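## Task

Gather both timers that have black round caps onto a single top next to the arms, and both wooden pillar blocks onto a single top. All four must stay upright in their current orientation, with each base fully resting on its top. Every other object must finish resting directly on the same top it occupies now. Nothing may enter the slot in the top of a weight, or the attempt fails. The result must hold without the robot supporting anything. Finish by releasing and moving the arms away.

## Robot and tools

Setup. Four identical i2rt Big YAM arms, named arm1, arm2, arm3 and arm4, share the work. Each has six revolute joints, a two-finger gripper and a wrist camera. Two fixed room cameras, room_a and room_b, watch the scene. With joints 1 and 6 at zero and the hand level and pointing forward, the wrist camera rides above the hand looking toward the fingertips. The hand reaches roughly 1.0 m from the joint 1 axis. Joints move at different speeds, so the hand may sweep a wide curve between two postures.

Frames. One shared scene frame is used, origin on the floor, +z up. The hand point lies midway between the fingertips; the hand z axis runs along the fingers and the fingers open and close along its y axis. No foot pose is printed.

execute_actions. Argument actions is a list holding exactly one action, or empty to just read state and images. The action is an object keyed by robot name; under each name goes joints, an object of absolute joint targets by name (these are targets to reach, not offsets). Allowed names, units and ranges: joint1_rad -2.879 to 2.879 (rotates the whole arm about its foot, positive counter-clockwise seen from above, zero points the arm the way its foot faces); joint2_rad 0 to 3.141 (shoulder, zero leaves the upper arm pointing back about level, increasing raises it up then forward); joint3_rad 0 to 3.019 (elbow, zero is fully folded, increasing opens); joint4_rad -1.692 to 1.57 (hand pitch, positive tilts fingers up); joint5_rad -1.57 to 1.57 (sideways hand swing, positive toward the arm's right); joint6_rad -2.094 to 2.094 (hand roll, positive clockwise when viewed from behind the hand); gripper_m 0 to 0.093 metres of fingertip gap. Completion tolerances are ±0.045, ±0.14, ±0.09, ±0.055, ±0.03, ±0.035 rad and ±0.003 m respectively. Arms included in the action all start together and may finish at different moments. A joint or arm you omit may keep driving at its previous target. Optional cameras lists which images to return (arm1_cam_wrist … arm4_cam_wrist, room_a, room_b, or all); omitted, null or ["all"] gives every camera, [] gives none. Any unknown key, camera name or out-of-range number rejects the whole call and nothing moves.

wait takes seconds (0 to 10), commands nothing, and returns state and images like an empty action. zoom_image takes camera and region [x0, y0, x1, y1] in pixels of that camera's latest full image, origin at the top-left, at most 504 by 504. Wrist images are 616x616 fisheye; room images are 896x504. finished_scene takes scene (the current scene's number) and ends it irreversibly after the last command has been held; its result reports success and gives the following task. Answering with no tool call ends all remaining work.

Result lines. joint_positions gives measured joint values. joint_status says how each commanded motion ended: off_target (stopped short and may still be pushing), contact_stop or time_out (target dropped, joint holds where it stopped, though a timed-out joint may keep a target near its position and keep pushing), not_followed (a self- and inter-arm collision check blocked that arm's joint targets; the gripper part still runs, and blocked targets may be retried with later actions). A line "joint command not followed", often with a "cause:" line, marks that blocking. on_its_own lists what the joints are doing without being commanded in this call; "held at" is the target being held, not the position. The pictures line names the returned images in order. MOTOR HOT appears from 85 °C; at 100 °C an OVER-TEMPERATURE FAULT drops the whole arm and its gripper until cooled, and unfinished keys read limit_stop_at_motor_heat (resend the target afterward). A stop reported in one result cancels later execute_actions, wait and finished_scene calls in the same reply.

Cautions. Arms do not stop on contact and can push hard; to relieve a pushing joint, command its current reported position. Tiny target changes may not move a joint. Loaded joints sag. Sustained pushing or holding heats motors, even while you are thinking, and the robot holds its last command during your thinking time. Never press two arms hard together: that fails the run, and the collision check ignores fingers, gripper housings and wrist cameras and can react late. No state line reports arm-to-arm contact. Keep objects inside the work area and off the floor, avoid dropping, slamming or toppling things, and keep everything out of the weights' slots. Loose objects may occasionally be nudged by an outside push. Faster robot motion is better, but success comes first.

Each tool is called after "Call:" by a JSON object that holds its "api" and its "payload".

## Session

Call:
{"api": "execute_actions", "payload": {"actions": []}}

Scene clock: 0.00 s.
arm1.joint_positions: joint1_rad=+0.198 joint2_rad=+0.403 joint3_rad=+1.714 joint4_rad=-1.164 joint5_rad=-0.074 joint6_rad=-0.409 gripper_m=+0.094
arm1.joint_status: not commanded
arm1.hand: x=+0.6877 y=+1.7009 z=+1.5135 quat_wxyz=(-0.348, +0.652, -0.037, -0.672) (m; scene frame)
arm2.joint_positions: joint1_rad=+0.773 joint2_rad=+0.571 joint3_rad=+1.350 joint4_rad=-1.328 joint5_rad=+0.084 joint6_rad=+0.559 gripper_m=+0.094
arm2.joint_status: not commanded
arm2.hand: x=-0.1664 y=+0.3191 z=+1.2754 quat_wxyz=(+0.244, +0.871, +0.003, -0.427) (m; scene frame)
arm3.joint_positions: joint1_rad=+0.417 joint2_rad=+0.271 joint3_rad=+1.422 joint4_rad=-1.648 joint5_rad=-0.160 joint6_rad=-0.326 gripper_m=+0.094
arm3.joint_status: not commanded
arm3.hand: x=+0.1841 y=-0.9588 z=+1.2947 quat_wxyz=(-0.389, +0.694, -0.503, -0.338) (m; scene frame)
arm4.joint_positions: joint1_rad=-0.635 joint2_rad=+0.400 joint3_rad=+1.481 joint4_rad=-1.297 joint5_rad=+0.271 joint6_rad=-0.692 gripper_m=+0.095
arm4.joint_status: not commanded
arm4.hand: x=-1.0728 y=-1.1480 z=+1.3937 quat_wxyz=(+0.094, -0.645, -0.434, +0.622) (m; scene frame)
pictures: arm1_cam_wrist, arm2_cam_wrist, arm3_cam_wrist, arm4_cam_wrist, room_a, room_b
Images, in order (width x height): arm1_cam_wrist 616x616, arm2_cam_wrist 616x616, arm3_cam_wrist 616x616, arm4_cam_wrist 616x616, room_a 896x504, room_b 896x504.

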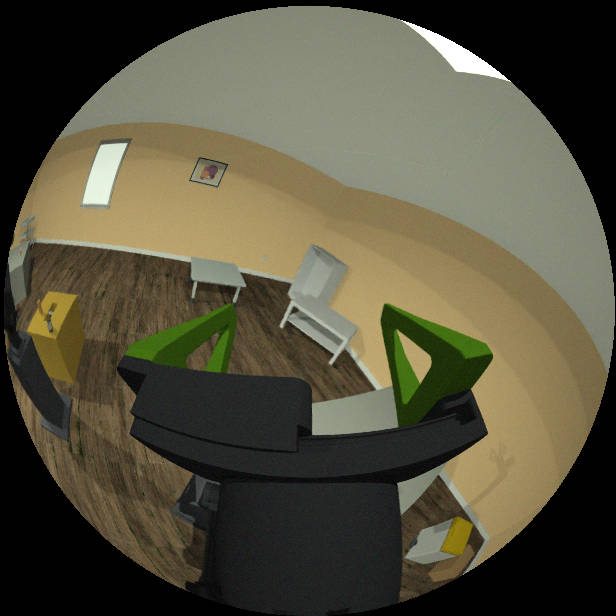

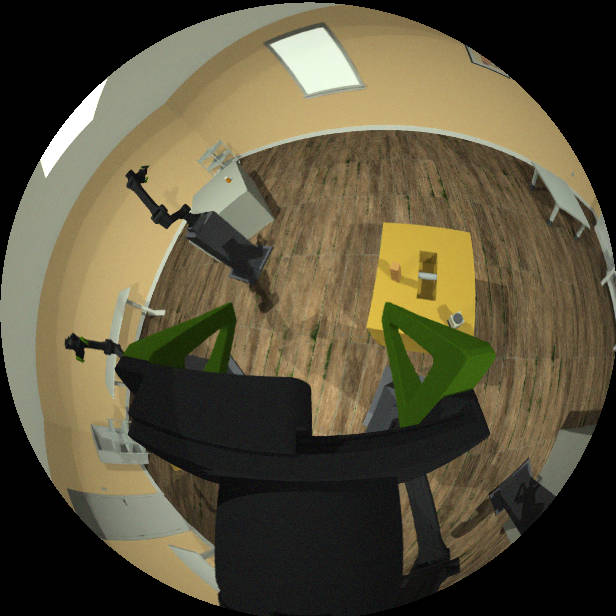

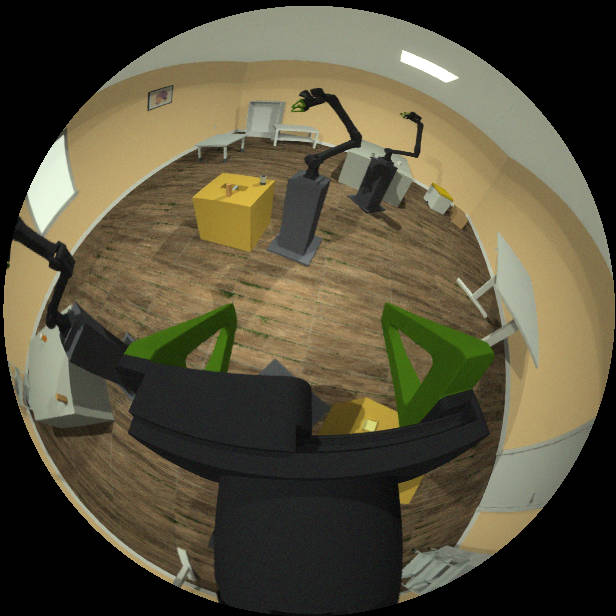

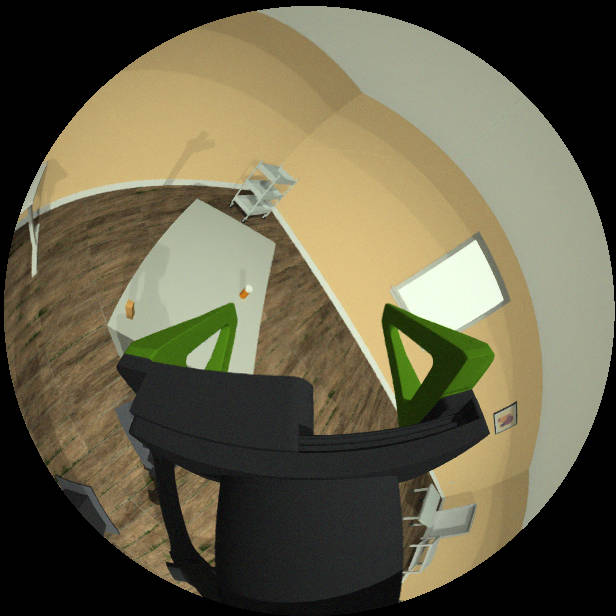

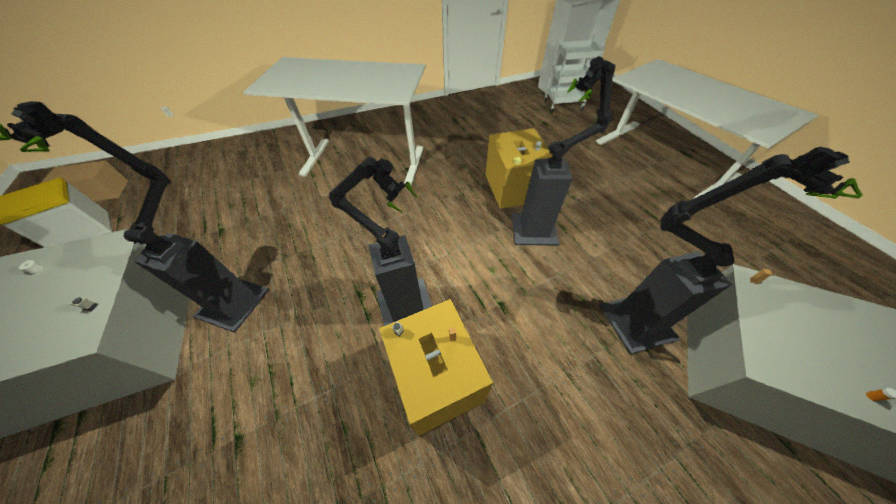

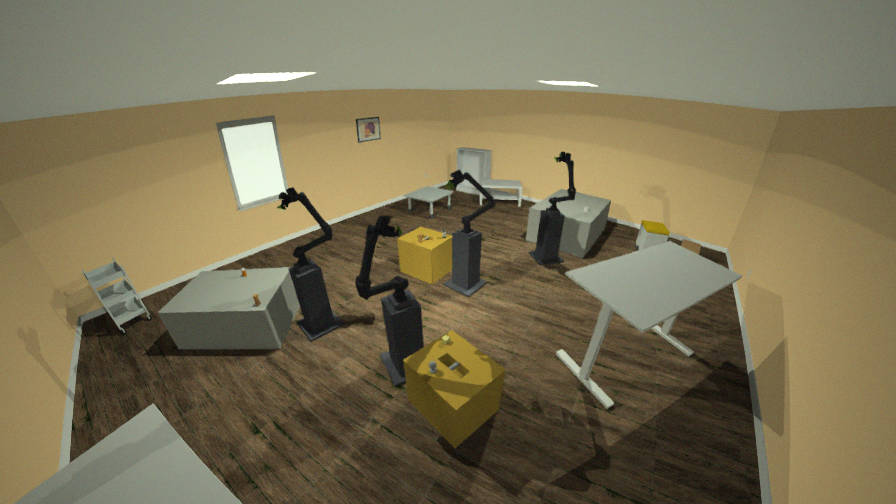

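Call:
{"api": "zoom_image", "payload": {"camera": "arm2_cam_wrist", "region": [355, 210, 495, 350]}}

Call:
{"api": "zoom_image", "payload": {"camera": "room_a", "region": [365, 285, 505, 440]}}

Call:
{"api": "zoom_image", "payload": {"camera": "arm4_cam_wrist", "region": [95, 185, 285, 375]}}

Call:
{"api": "zoom_image", "payload": {"camera": "room_a", "region": [0, 215, 200, 400]}}

Region (355, 210, 495, 350) of arm2_cam_wrist's 616x616 image, scaled by 3.600, with more detail than that image has.

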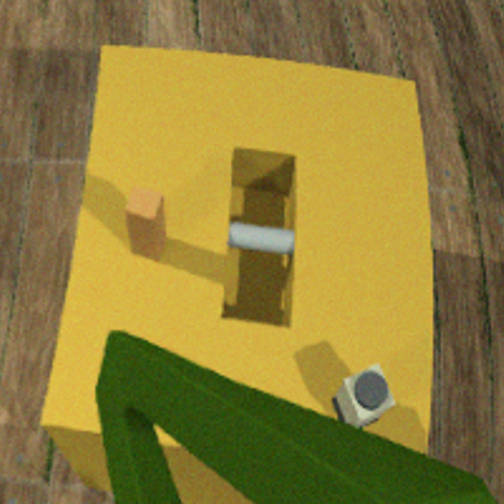

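Region (365, 285, 505, 440) of room_a's 896x504 image, scaled by 3.252, with more detail than that image has; it fills the left 455 columns of this view, and the rest is white.

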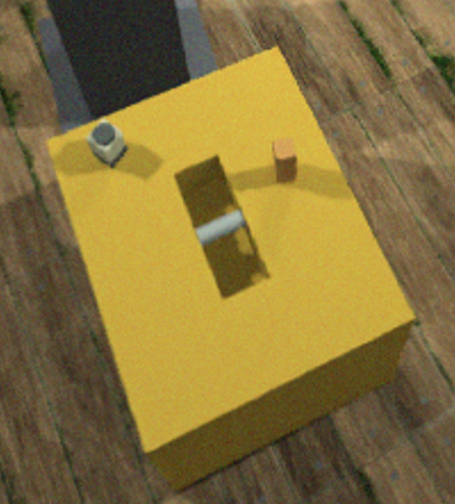

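Region (95, 185, 285, 375) of arm4_cam_wrist's 616x616 image, scaled by 2.653, with more detail than that image has.

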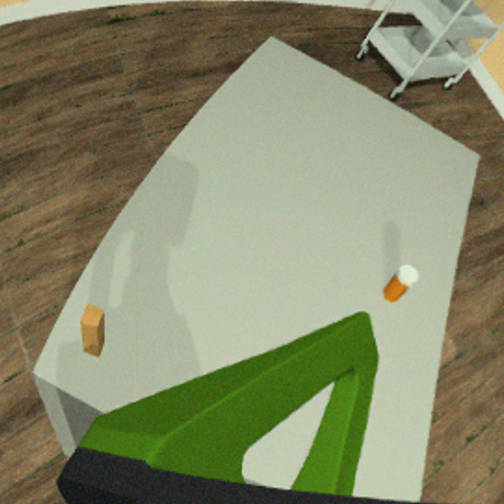

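Region (0, 215, 200, 400) of room_a's 896x504 image, scaled by 2.520, with more detail than that image has; it fills the top 466 rows of this view, and the rest is white.

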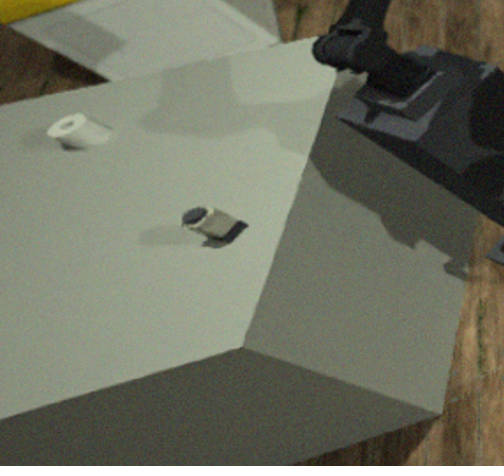

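Call:
{"api": "zoom_image", "payload": {"camera": "room_b", "region": [395, 320, 515, 410]}}

Call:
{"api": "zoom_image", "payload": {"camera": "room_b", "region": [150, 250, 330, 350]}}

Call:
{"api": "zoom_image", "payload": {"camera": "room_b", "region": [515, 180, 620, 260]}}

Call:
{"api": "zoom_image", "payload": {"camera": "room_a", "region": [690, 240, 896, 420]}}

Region (395, 320, 515, 410) of room_b's 896x504 image, scaled by 4.200, with more detail than that image has; it fills the top 378 rows of this view, and the rest is white.

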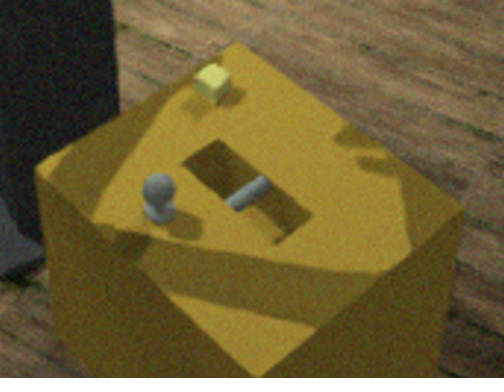

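Region (150, 250, 330, 350) of room_b's 896x504 image, scaled by 2.800, with more detail than that image has.

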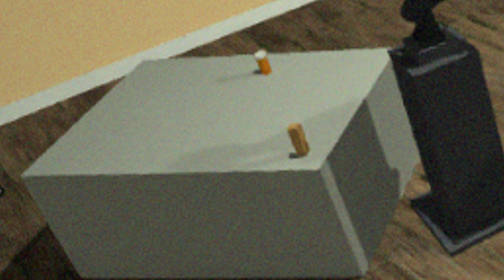

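Region (515, 180, 620, 260) of room_b's 896x504 image, scaled by 4.800, with more detail than that image has; it fills the top 384 rows of this view, and the rest is white.

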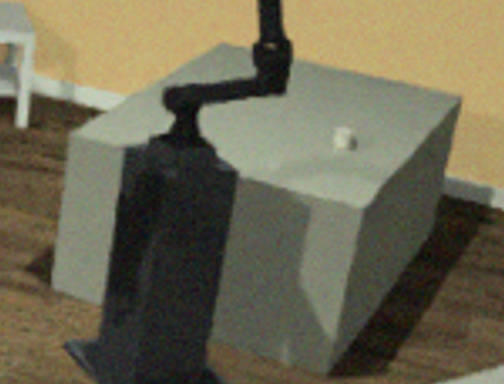

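Region (690, 240, 896, 420) of room_a's 896x504 image, scaled by 2.447, with more detail than that image has; it fills the top 440 rows of this view, and the rest is white.

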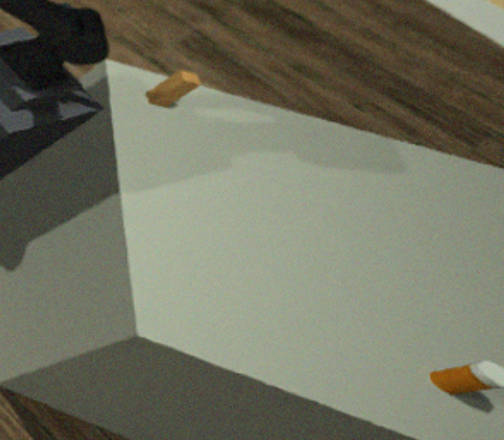

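Call:
{"api": "zoom_image", "payload": {"camera": "arm3_cam_wrist", "region": [185, 160, 335, 270]}}

Call:
{"api": "zoom_image", "payload": {"camera": "arm3_cam_wrist", "region": [10, 300, 140, 440]}}

Region (185, 160, 335, 270) of arm3_cam_wrist's 616x616 image, scaled by 3.360, with more detail than that image has; it fills the top 370 rows of this view, and the rest is white.

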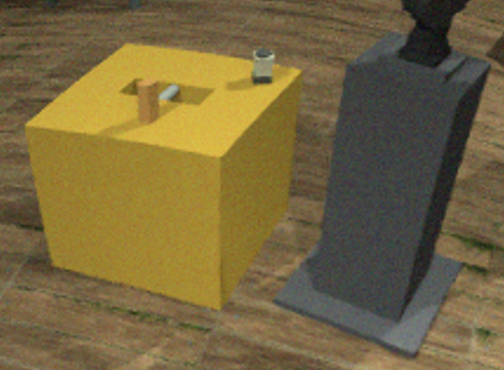

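Region (10, 300, 140, 440) of arm3_cam_wrist's 616x616 image, scaled by 3.600, with more detail than that image has; it fills the left 468 columns of this view, and the rest is white.

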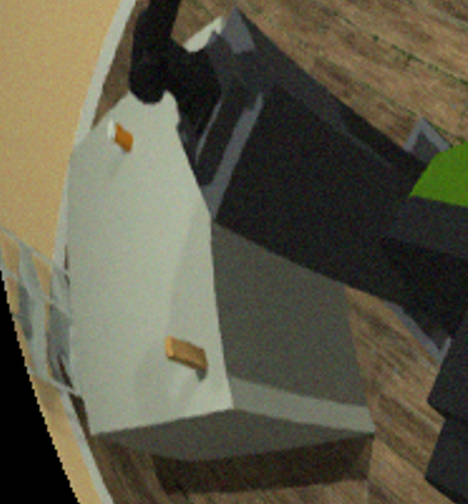

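Call:
{"api": "zoom_image", "payload": {"camera": "arm2_cam_wrist", "region": [375, 245, 445, 305]}}

Call:
{"api": "zoom_image", "payload": {"camera": "room_a", "region": [385, 310, 475, 365]}}

Region (375, 245, 445, 305) of arm2_cam_wrist's 616x616 image, scaled by 7.200, with more detail than that image has; it fills the top 432 rows of this view, and the rest is white.

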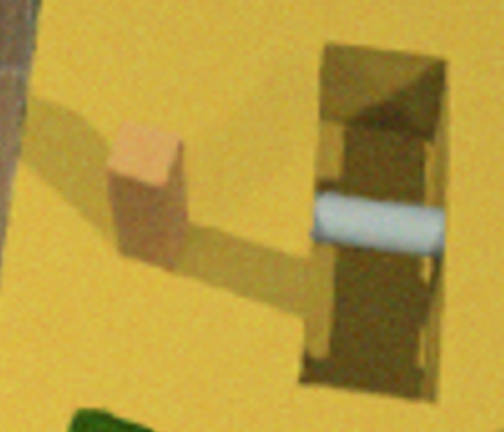

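Region (385, 310, 475, 365) of room_a's 896x504 image, scaled by 5.600, with more detail than that image has.

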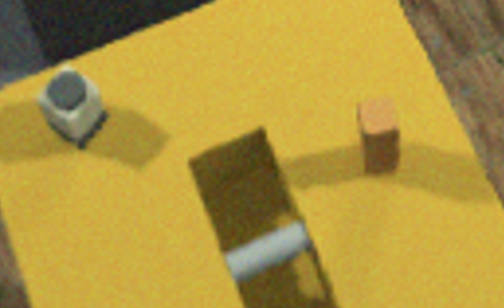

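Call:
{"api": "execute_actions", "payload": {"actions": []}}

Scene clock: 120.00 s.
arm1.joint_positions: joint1_rad=+0.198 joint2_rad=+0.403 joint3_rad=+1.714 joint4_rad=-1.164 joint5_rad=-0.074 joint6_rad=-0.409 gripper_m=+0.094
arm1.joint_status: not commanded
arm1.hand: x=+0.6877 y=+1.7009 z=+1.5135 quat_wxyz=(-0.348, +0.652, -0.037, -0.672) (m; scene frame)
arm2.joint_positions: joint1_rad=+0.773 joint2_rad=+0.571 joint3_rad=+1.350 joint4_rad=-1.328 joint5_rad=+0.084 joint6_rad=+0.559 gripper_m=+0.094
arm2.joint_status: not commanded
arm2.hand: x=-0.1664 y=+0.3191 z=+1.2754 quat_wxyz=(+0.244, +0.871, +0.003, -0.427) (m; scene frame)
arm3.joint_positions: joint1_rad=+0.417 joint2_rad=+0.271 joint3_rad=+1.422 joint4_rad=-1.648 joint5_rad=-0.160 joint6_rad=-0.326 gripper_m=+0.094
arm3.joint_status: not commanded
arm3.hand: x=+0.1841 y=-0.9588 z=+1.2947 quat_wxyz=(-0.389, +0.694, -0.503, -0.338) (m; scene frame)
arm4.joint_positions: joint1_rad=-0.635 joint2_rad=+0.400 joint3_rad=+1.481 joint4_rad=-1.297 joint5_rad=+0.271 joint6_rad=-0.692 gripper_m=+0.095
arm4.joint_status: not commanded
arm4.hand: x=-1.0728 y=-1.1480 z=+1.3937 quat_wxyz=(+0.094, -0.645, -0.434, +0.622) (m; scene frame)
pictures: arm1_cam_wrist, arm2_cam_wrist, arm3_cam_wrist, arm4_cam_wrist, room_a, room_b
Images, in order (width x height): arm1_cam_wrist 616x616, arm2_cam_wrist 616x616, arm3_cam_wrist 616x616, arm4_cam_wrist 616x616, room_a 896x504, room_b 896x504.

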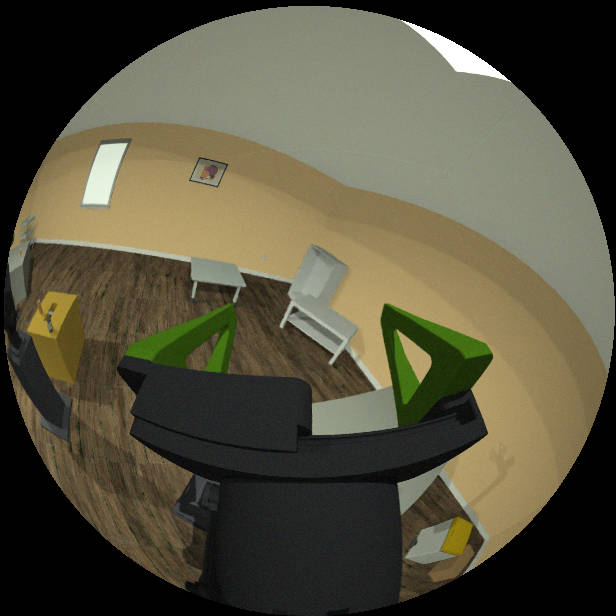

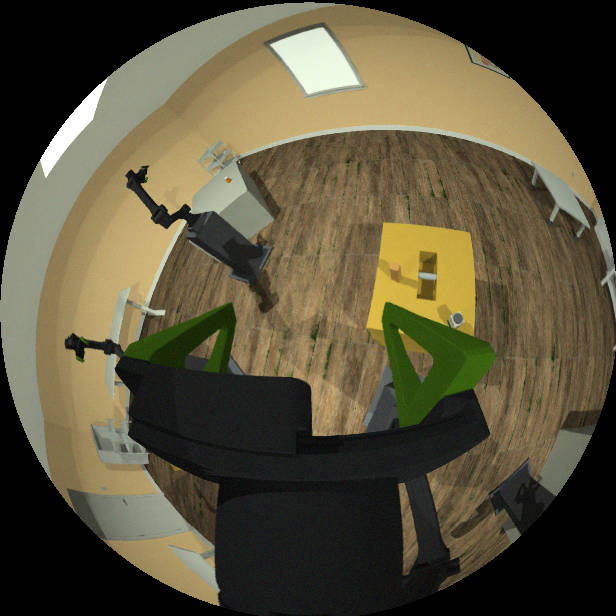

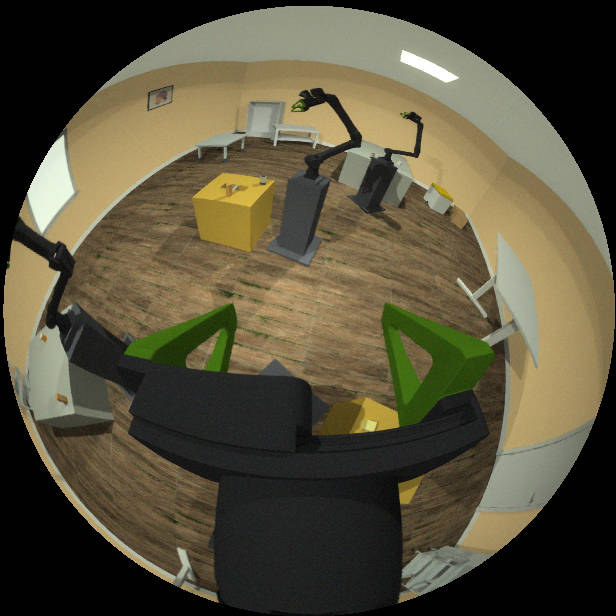

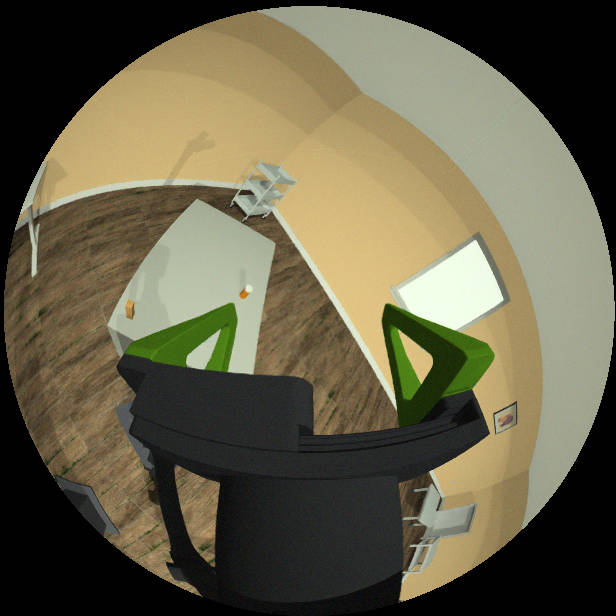

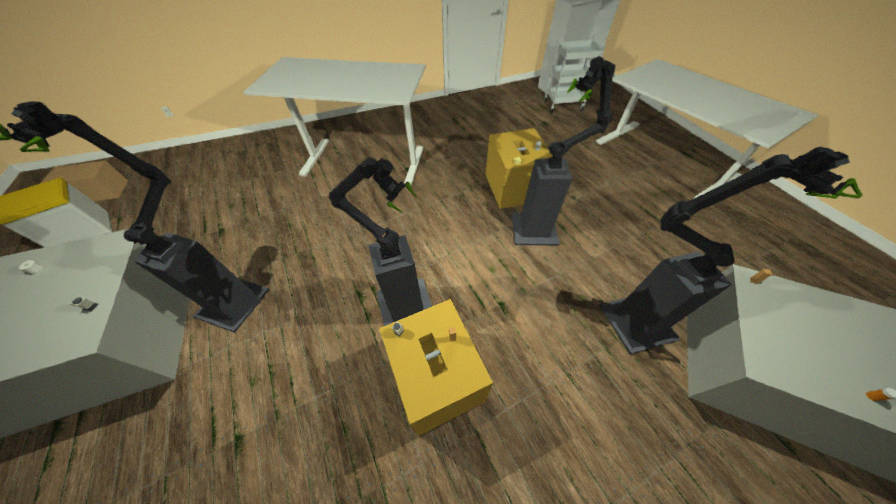

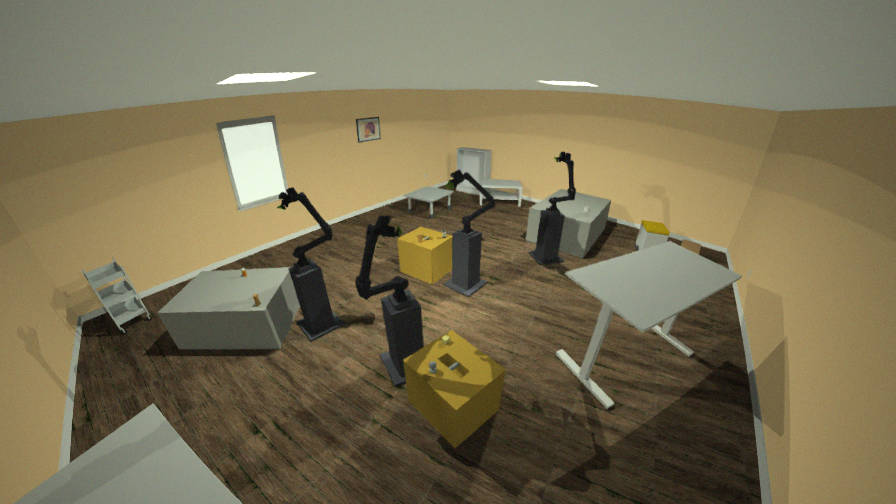

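Call:
{"api": "zoom_image", "payload": {"camera": "arm3_cam_wrist", "region": [320, 120, 440, 220]}}

Call:
{"api": "zoom_image", "payload": {"camera": "room_a", "region": [0, 200, 300, 440]}}

Call:
{"api": "zoom_image", "payload": {"camera": "room_b", "region": [500, 140, 660, 280]}}

Region (320, 120, 440, 220) of arm3_cam_wrist's 616x616 image, scaled by 4.200, with more detail than that image has.

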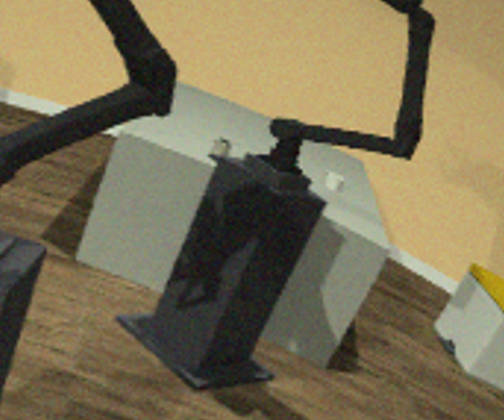

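Region (0, 200, 300, 440) of room_a's 896x504 image, scaled by 1.680, with more detail than that image has; it fills the top 403 rows of this view, and the rest is white.

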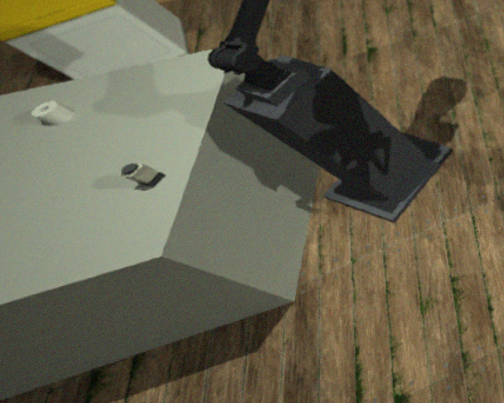

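Region (500, 140, 660, 280) of room_b's 896x504 image, scaled by 3.150, with more detail than that image has; it fills the top 441 rows of this view, and the rest is white.

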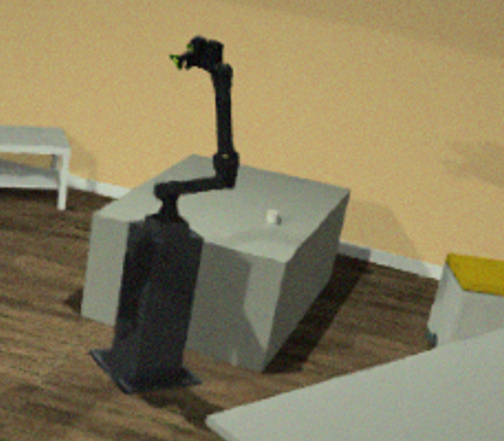

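Call:
{"api": "execute_actions", "payload": {"actions": [{"arm1":{"joints":{"joint1_rad":-0.55,"joint2_rad":1.58,"joint3_rad":0.618,"joint4_rad":-0.01,"joint5_rad":0.0,"joint6_rad":0.0}},"arm2":{"joints":{"joint1_rad":0.378,"joint2_rad":1.99,"joint3_rad":0.874,"joint4_rad":0.25,"joint5_rad":0.0,"joint6_rad":0.0}},"arm4":{"joints":{"joint1_rad":0.9,"joint2_rad":1.3,"joint3_rad":1.0,"joint4_rad":0.0,"joint5_rad":0.0,"joint6_rad":0.0}}}], "cameras": ["arm1_cam_wrist","arm2_cam_wrist","room_a"]}}

Scene clock: 181.90 s.
arm1.joint_positions: joint1_rad=-0.558 joint2_rad=+1.565 joint3_rad=+0.627 joint4_rad=-0.032 joint5_rad=-0.001 joint6_rad=-0.015 gripper_m=+0.094
arm1.joint_status: all done
arm1.hand: x=+0.6370 y=+2.1321 z=+0.7667 quat_wxyz=(-0.189, +0.745, -0.597, -0.229) (m; scene frame)
arm2.joint_positions: joint1_rad=+0.378 joint2_rad=+1.985 joint3_rad=+0.877 joint4_rad=+0.232 joint5_rad=+0.000 joint6_rad=+0.013 gripper_m=+0.094
arm2.joint_status: all done
arm2.hand: x=-0.5274 y=+0.3053 z=+0.6614 quat_wxyz=(+0.044, +0.935, +0.097, -0.338) (m; scene frame)
arm3.joint_positions: joint1_rad=+0.417 joint2_rad=+0.271 joint3_rad=+1.422 joint4_rad=-1.648 joint5_rad=-0.160 joint6_rad=-0.326 gripper_m=+0.094
arm3.joint_status: not commanded
arm3.hand: x=+0.1841 y=-0.9588 z=+1.2947 quat_wxyz=(-0.389, +0.694, -0.503, -0.338) (m; scene frame)
arm4.joint_positions: joint1_rad=+0.905 joint2_rad=+1.304 joint3_rad=+0.975 joint4_rad=-0.029 joint5_rad=-0.001 joint6_rad=-0.015 gripper_m=+0.095
arm4.joint_status: all done
arm4.hand: x=-0.5882 y=-1.5594 z=+1.0769 quat_wxyz=(-0.516, -0.345, -0.743, +0.249) (m; scene frame)
pictures: arm1_cam_wrist, arm2_cam_wrist, room_a
Images, in order (width x height): arm1_cam_wrist 616x616, arm2_cam_wrist 616x616, room_a 896x504.

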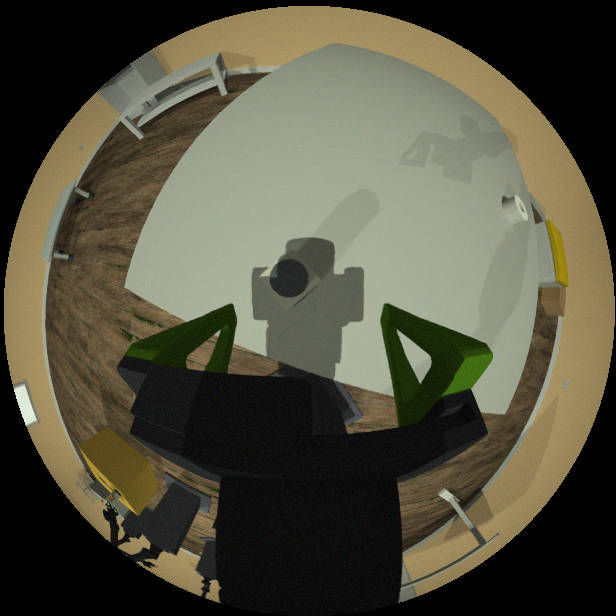

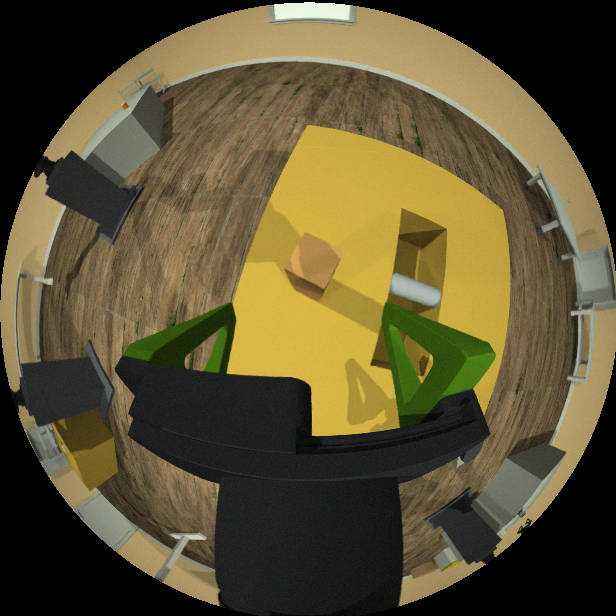

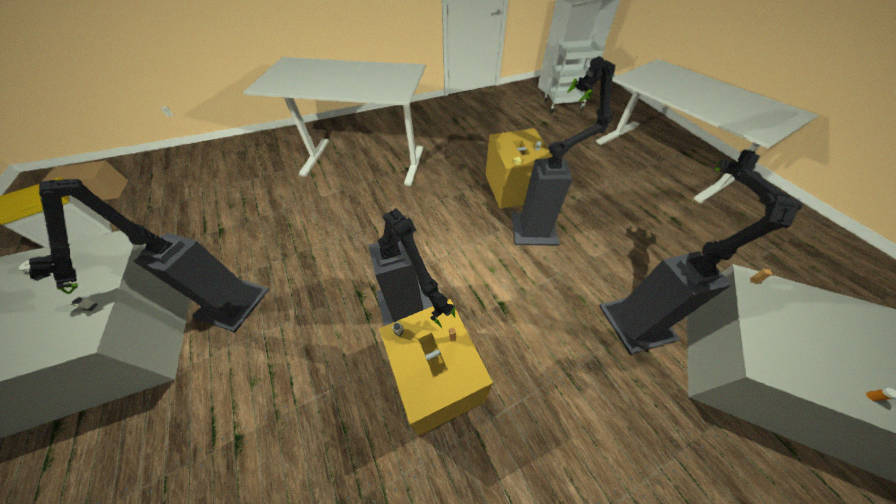

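Call:
{"api": "zoom_image", "payload": {"camera": "arm1_cam_wrist", "region": [230, 220, 370, 340]}}

Call:
{"api": "zoom_image", "payload": {"camera": "arm2_cam_wrist", "region": [250, 210, 390, 330]}}

Region (230, 220, 370, 340) of arm1_cam_wrist's 616x616 image, scaled by 3.600, with more detail than that image has; it fills the top 432 rows of this view, and the rest is white.

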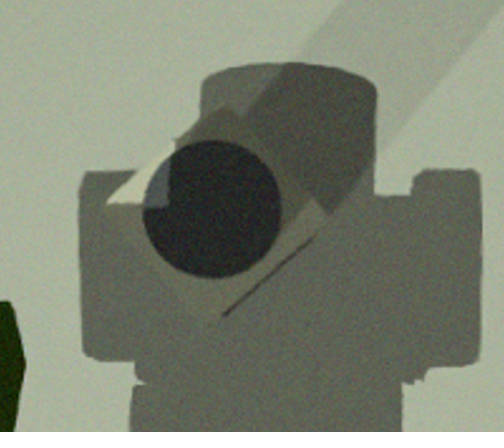

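Region (250, 210, 390, 330) of arm2_cam_wrist's 616x616 image, scaled by 3.600, with more detail than that image has; it fills the top 432 rows of this view, and the rest is white.

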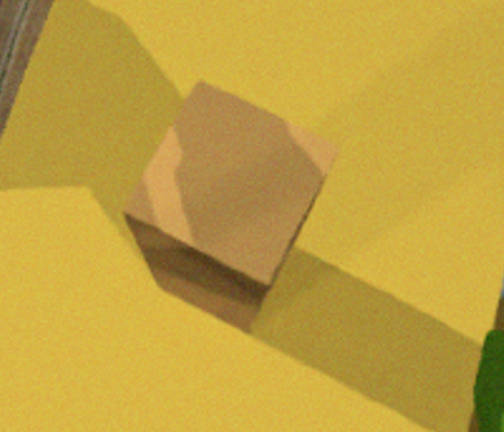

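Call:
{"api": "execute_actions", "payload": {"actions": [{"arm1":{"joints":{"joint1_rad":-0.69,"joint2_rad":1.885,"joint3_rad":0.80,"joint4_rad":0.03,"joint5_rad":-0.4875,"joint6_rad":-0.745}},"arm2":{"joints":{"joint1_rad":0.47,"joint2_rad":2.18,"joint3_rad":1.138,"joint4_rad":0.097,"joint5_rad":0.336,"joint6_rad":0.47}},"arm4":{"joints":{"joint1_rad":1.45}}}], "cameras": ["arm1_cam_wrist","arm2_cam_wrist","room_a"]}}

Scene clock: 303.60 s.
arm1.joint_positions: joint1_rad=-0.697 joint2_rad=+1.881 joint3_rad=+0.779 joint4_rad=+0.016 joint5_rad=-0.484 joint6_rad=-0.730 gripper_m=+0.094
arm1.joint_status: all done
arm1.hand: x=+0.6178 y=+2.1629 z=+0.6975 quat_wxyz=(-0.108, +0.894, -0.302, -0.311) (m; scene frame)
arm2.joint_positions: joint1_rad=+0.478 joint2_rad=+2.177 joint3_rad=+1.113 joint4_rad=+0.111 joint5_rad=+0.334 joint6_rad=+0.457 gripper_m=+0.094
arm2.joint_status: all done
arm2.hand: x=-0.5790 y=+0.2878 z=+0.6190 quat_wxyz=(-0.029, +0.934, -0.115, -0.337) (m; scene frame)
arm3.joint_positions: joint1_rad=+0.417 joint2_rad=+0.271 joint3_rad=+1.422 joint4_rad=-1.648 joint5_rad=-0.160 joint6_rad=-0.326 gripper_m=+0.094
arm3.joint_status: not commanded
arm3.hand: x=+0.1841 y=-0.9588 z=+1.2947 quat_wxyz=(-0.389, +0.694, -0.503, -0.338) (m; scene frame)
arm4.joint_positions: joint1_rad=+1.457 joint2_rad=+1.304 joint3_rad=+0.975 joint4_rad=-0.029 joint5_rad=-0.001 joint6_rad=-0.014 gripper_m=+0.095
arm4.joint_status: all done
arm4.hand: x=-0.4074 y=-1.3002 z=+1.0762 quat_wxyz=(-0.564, -0.129, -0.810, +0.100) (m; scene frame)
pictures: arm1_cam_wrist, arm2_cam_wrist, room_a
Images, in order (width x height): arm1_cam_wrist 616x616, arm2_cam_wrist 616x616, room_a 896x504.

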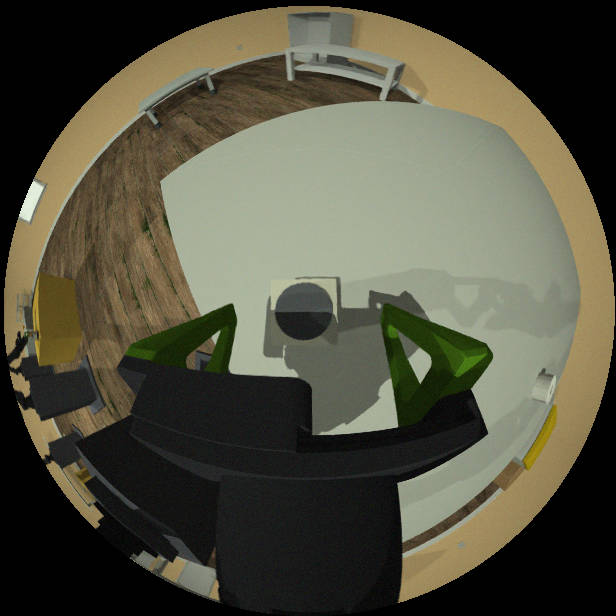

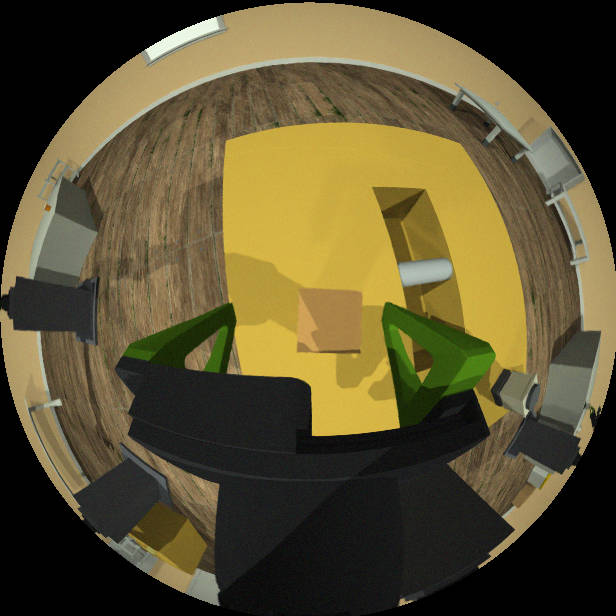

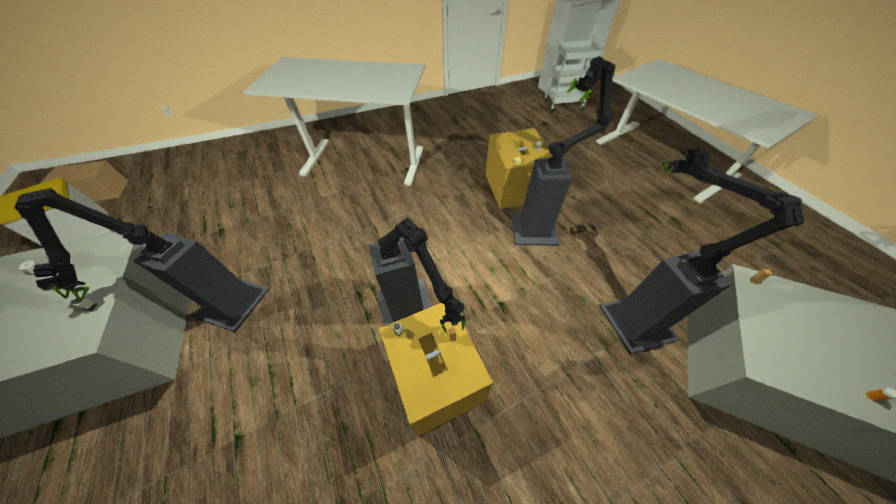

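Call:
{"api": "zoom_image", "payload": {"camera": "arm2_cam_wrist", "region": [220, 260, 400, 400]}}

Call:
{"api": "zoom_image", "payload": {"camera": "arm1_cam_wrist", "region": [220, 250, 400, 390]}}

Call:
{"api": "zoom_image", "payload": {"camera": "room_a", "region": [380, 270, 520, 380]}}

Region (220, 260, 400, 400) of arm2_cam_wrist's 616x616 image, scaled by 2.800, with more detail than that image has.

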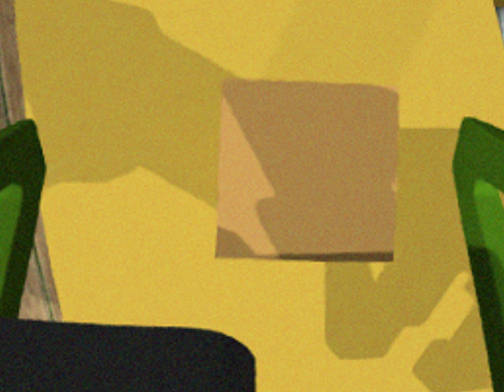

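Region (220, 250, 400, 390) of arm1_cam_wrist's 616x616 image, scaled by 2.800, with more detail than that image has.

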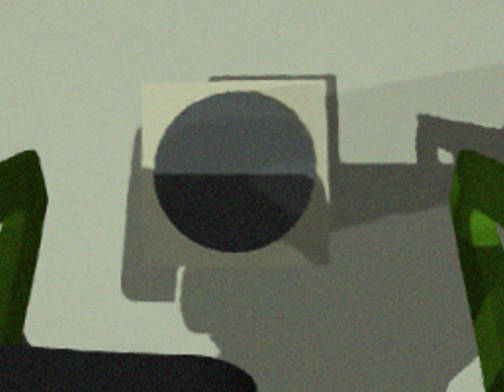

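Region (380, 270, 520, 380) of room_a's 896x504 image, scaled by 3.600, with more detail than that image has; it fills the top 396 rows of this view, and the rest is white.

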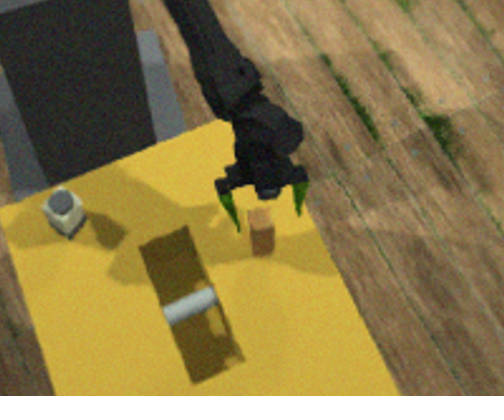

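Call:
{"api": "execute_actions", "payload": {"actions": [{"arm1":{"joints":{"joint2_rad":2.0,"joint4_rad":0.14}},"arm2":{"joints":{"joint1_rad":0.462,"joint2_rad":2.228,"gripper_m":0.02}},"arm4":{"joints":{"joint1_rad":1.85}}}], "cameras": ["arm1_cam_wrist","arm2_cam_wrist","room_a"]}}

Scene clock: 360.33 s.
arm1.joint_positions: joint1_rad=-0.697 joint2_rad=+1.997 joint3_rad=+0.779 joint4_rad=+0.119 joint5_rad=-0.484 joint6_rad=-0.731 gripper_m=+0.094
arm1.joint_status: all done
arm1.hand: x=+0.6181 y=+2.1580 z=+0.6554 quat_wxyz=(-0.103, +0.895, -0.304, -0.309) (m; scene frame)
arm2.joint_positions: joint1_rad=+0.472 joint2_rad=+2.189 joint3_rad=+1.115 joint4_rad=+0.111 joint5_rad=+0.339 joint6_rad=+0.459 gripper_m=+0.035
arm2.joint_status: gripper_m off_target (ended at +0.035, target +0.020); the others done
arm2.hand: x=-0.5779 y=+0.2931 z=+0.6126 quat_wxyz=(-0.034, +0.935, -0.119, -0.333) (m; scene frame)
arm3.joint_positions: joint1_rad=+0.417 joint2_rad=+0.271 joint3_rad=+1.422 joint4_rad=-1.648 joint5_rad=-0.160 joint6_rad=-0.326 gripper_m=+0.094
arm3.joint_status: not commanded
arm3.hand: x=+0.1841 y=-0.9588 z=+1.2947 quat_wxyz=(-0.389, +0.694, -0.503, -0.338) (m; scene frame)
arm4.joint_positions: joint1_rad=+1.856 joint2_rad=+1.304 joint3_rad=+0.975 joint4_rad=-0.029 joint5_rad=-0.001 joint6_rad=-0.013 gripper_m=+0.095
arm4.joint_status: all done
arm4.hand: x=-0.3769 y=-1.0728 z=+1.0749 quat_wxyz=(-0.572, +0.035, -0.820, -0.013) (m; scene frame)
pictures: arm1_cam_wrist, arm2_cam_wrist, room_a
Images, in order (width x height): arm1_cam_wrist 616x616, arm2_cam_wrist 616x616, room_a 896x504.

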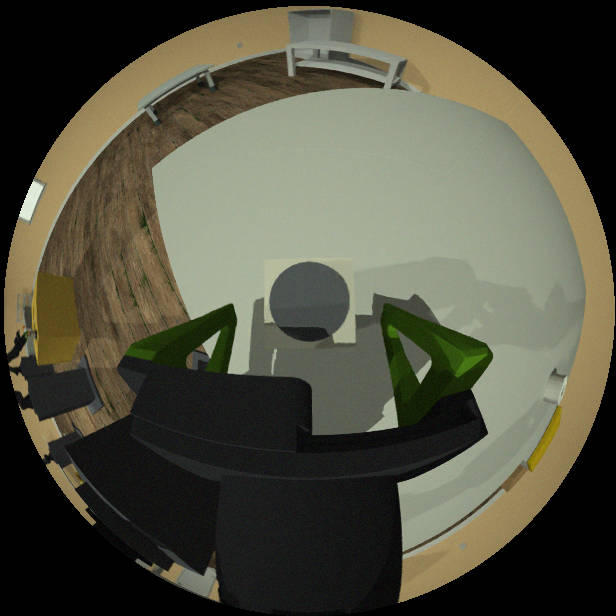

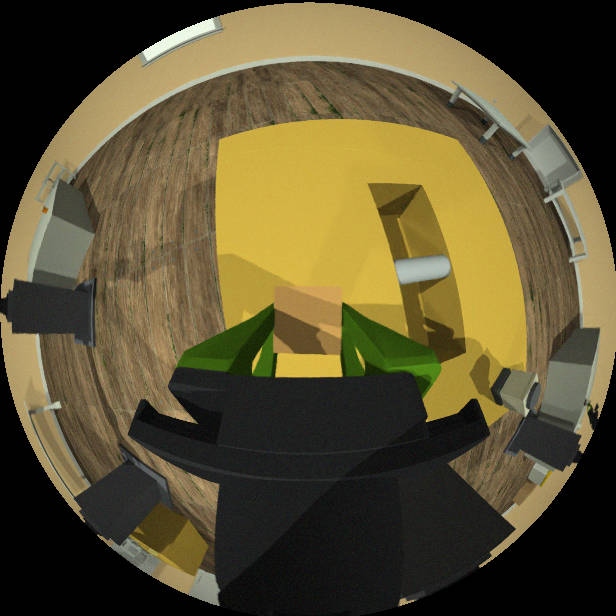

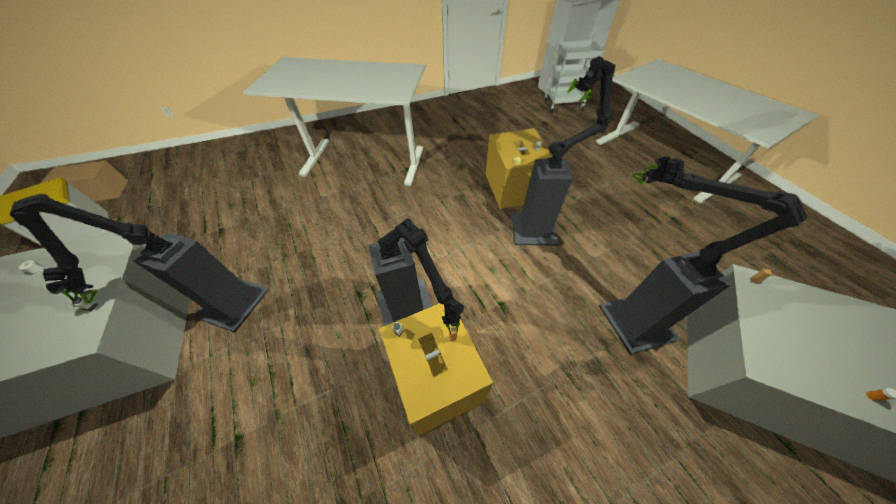

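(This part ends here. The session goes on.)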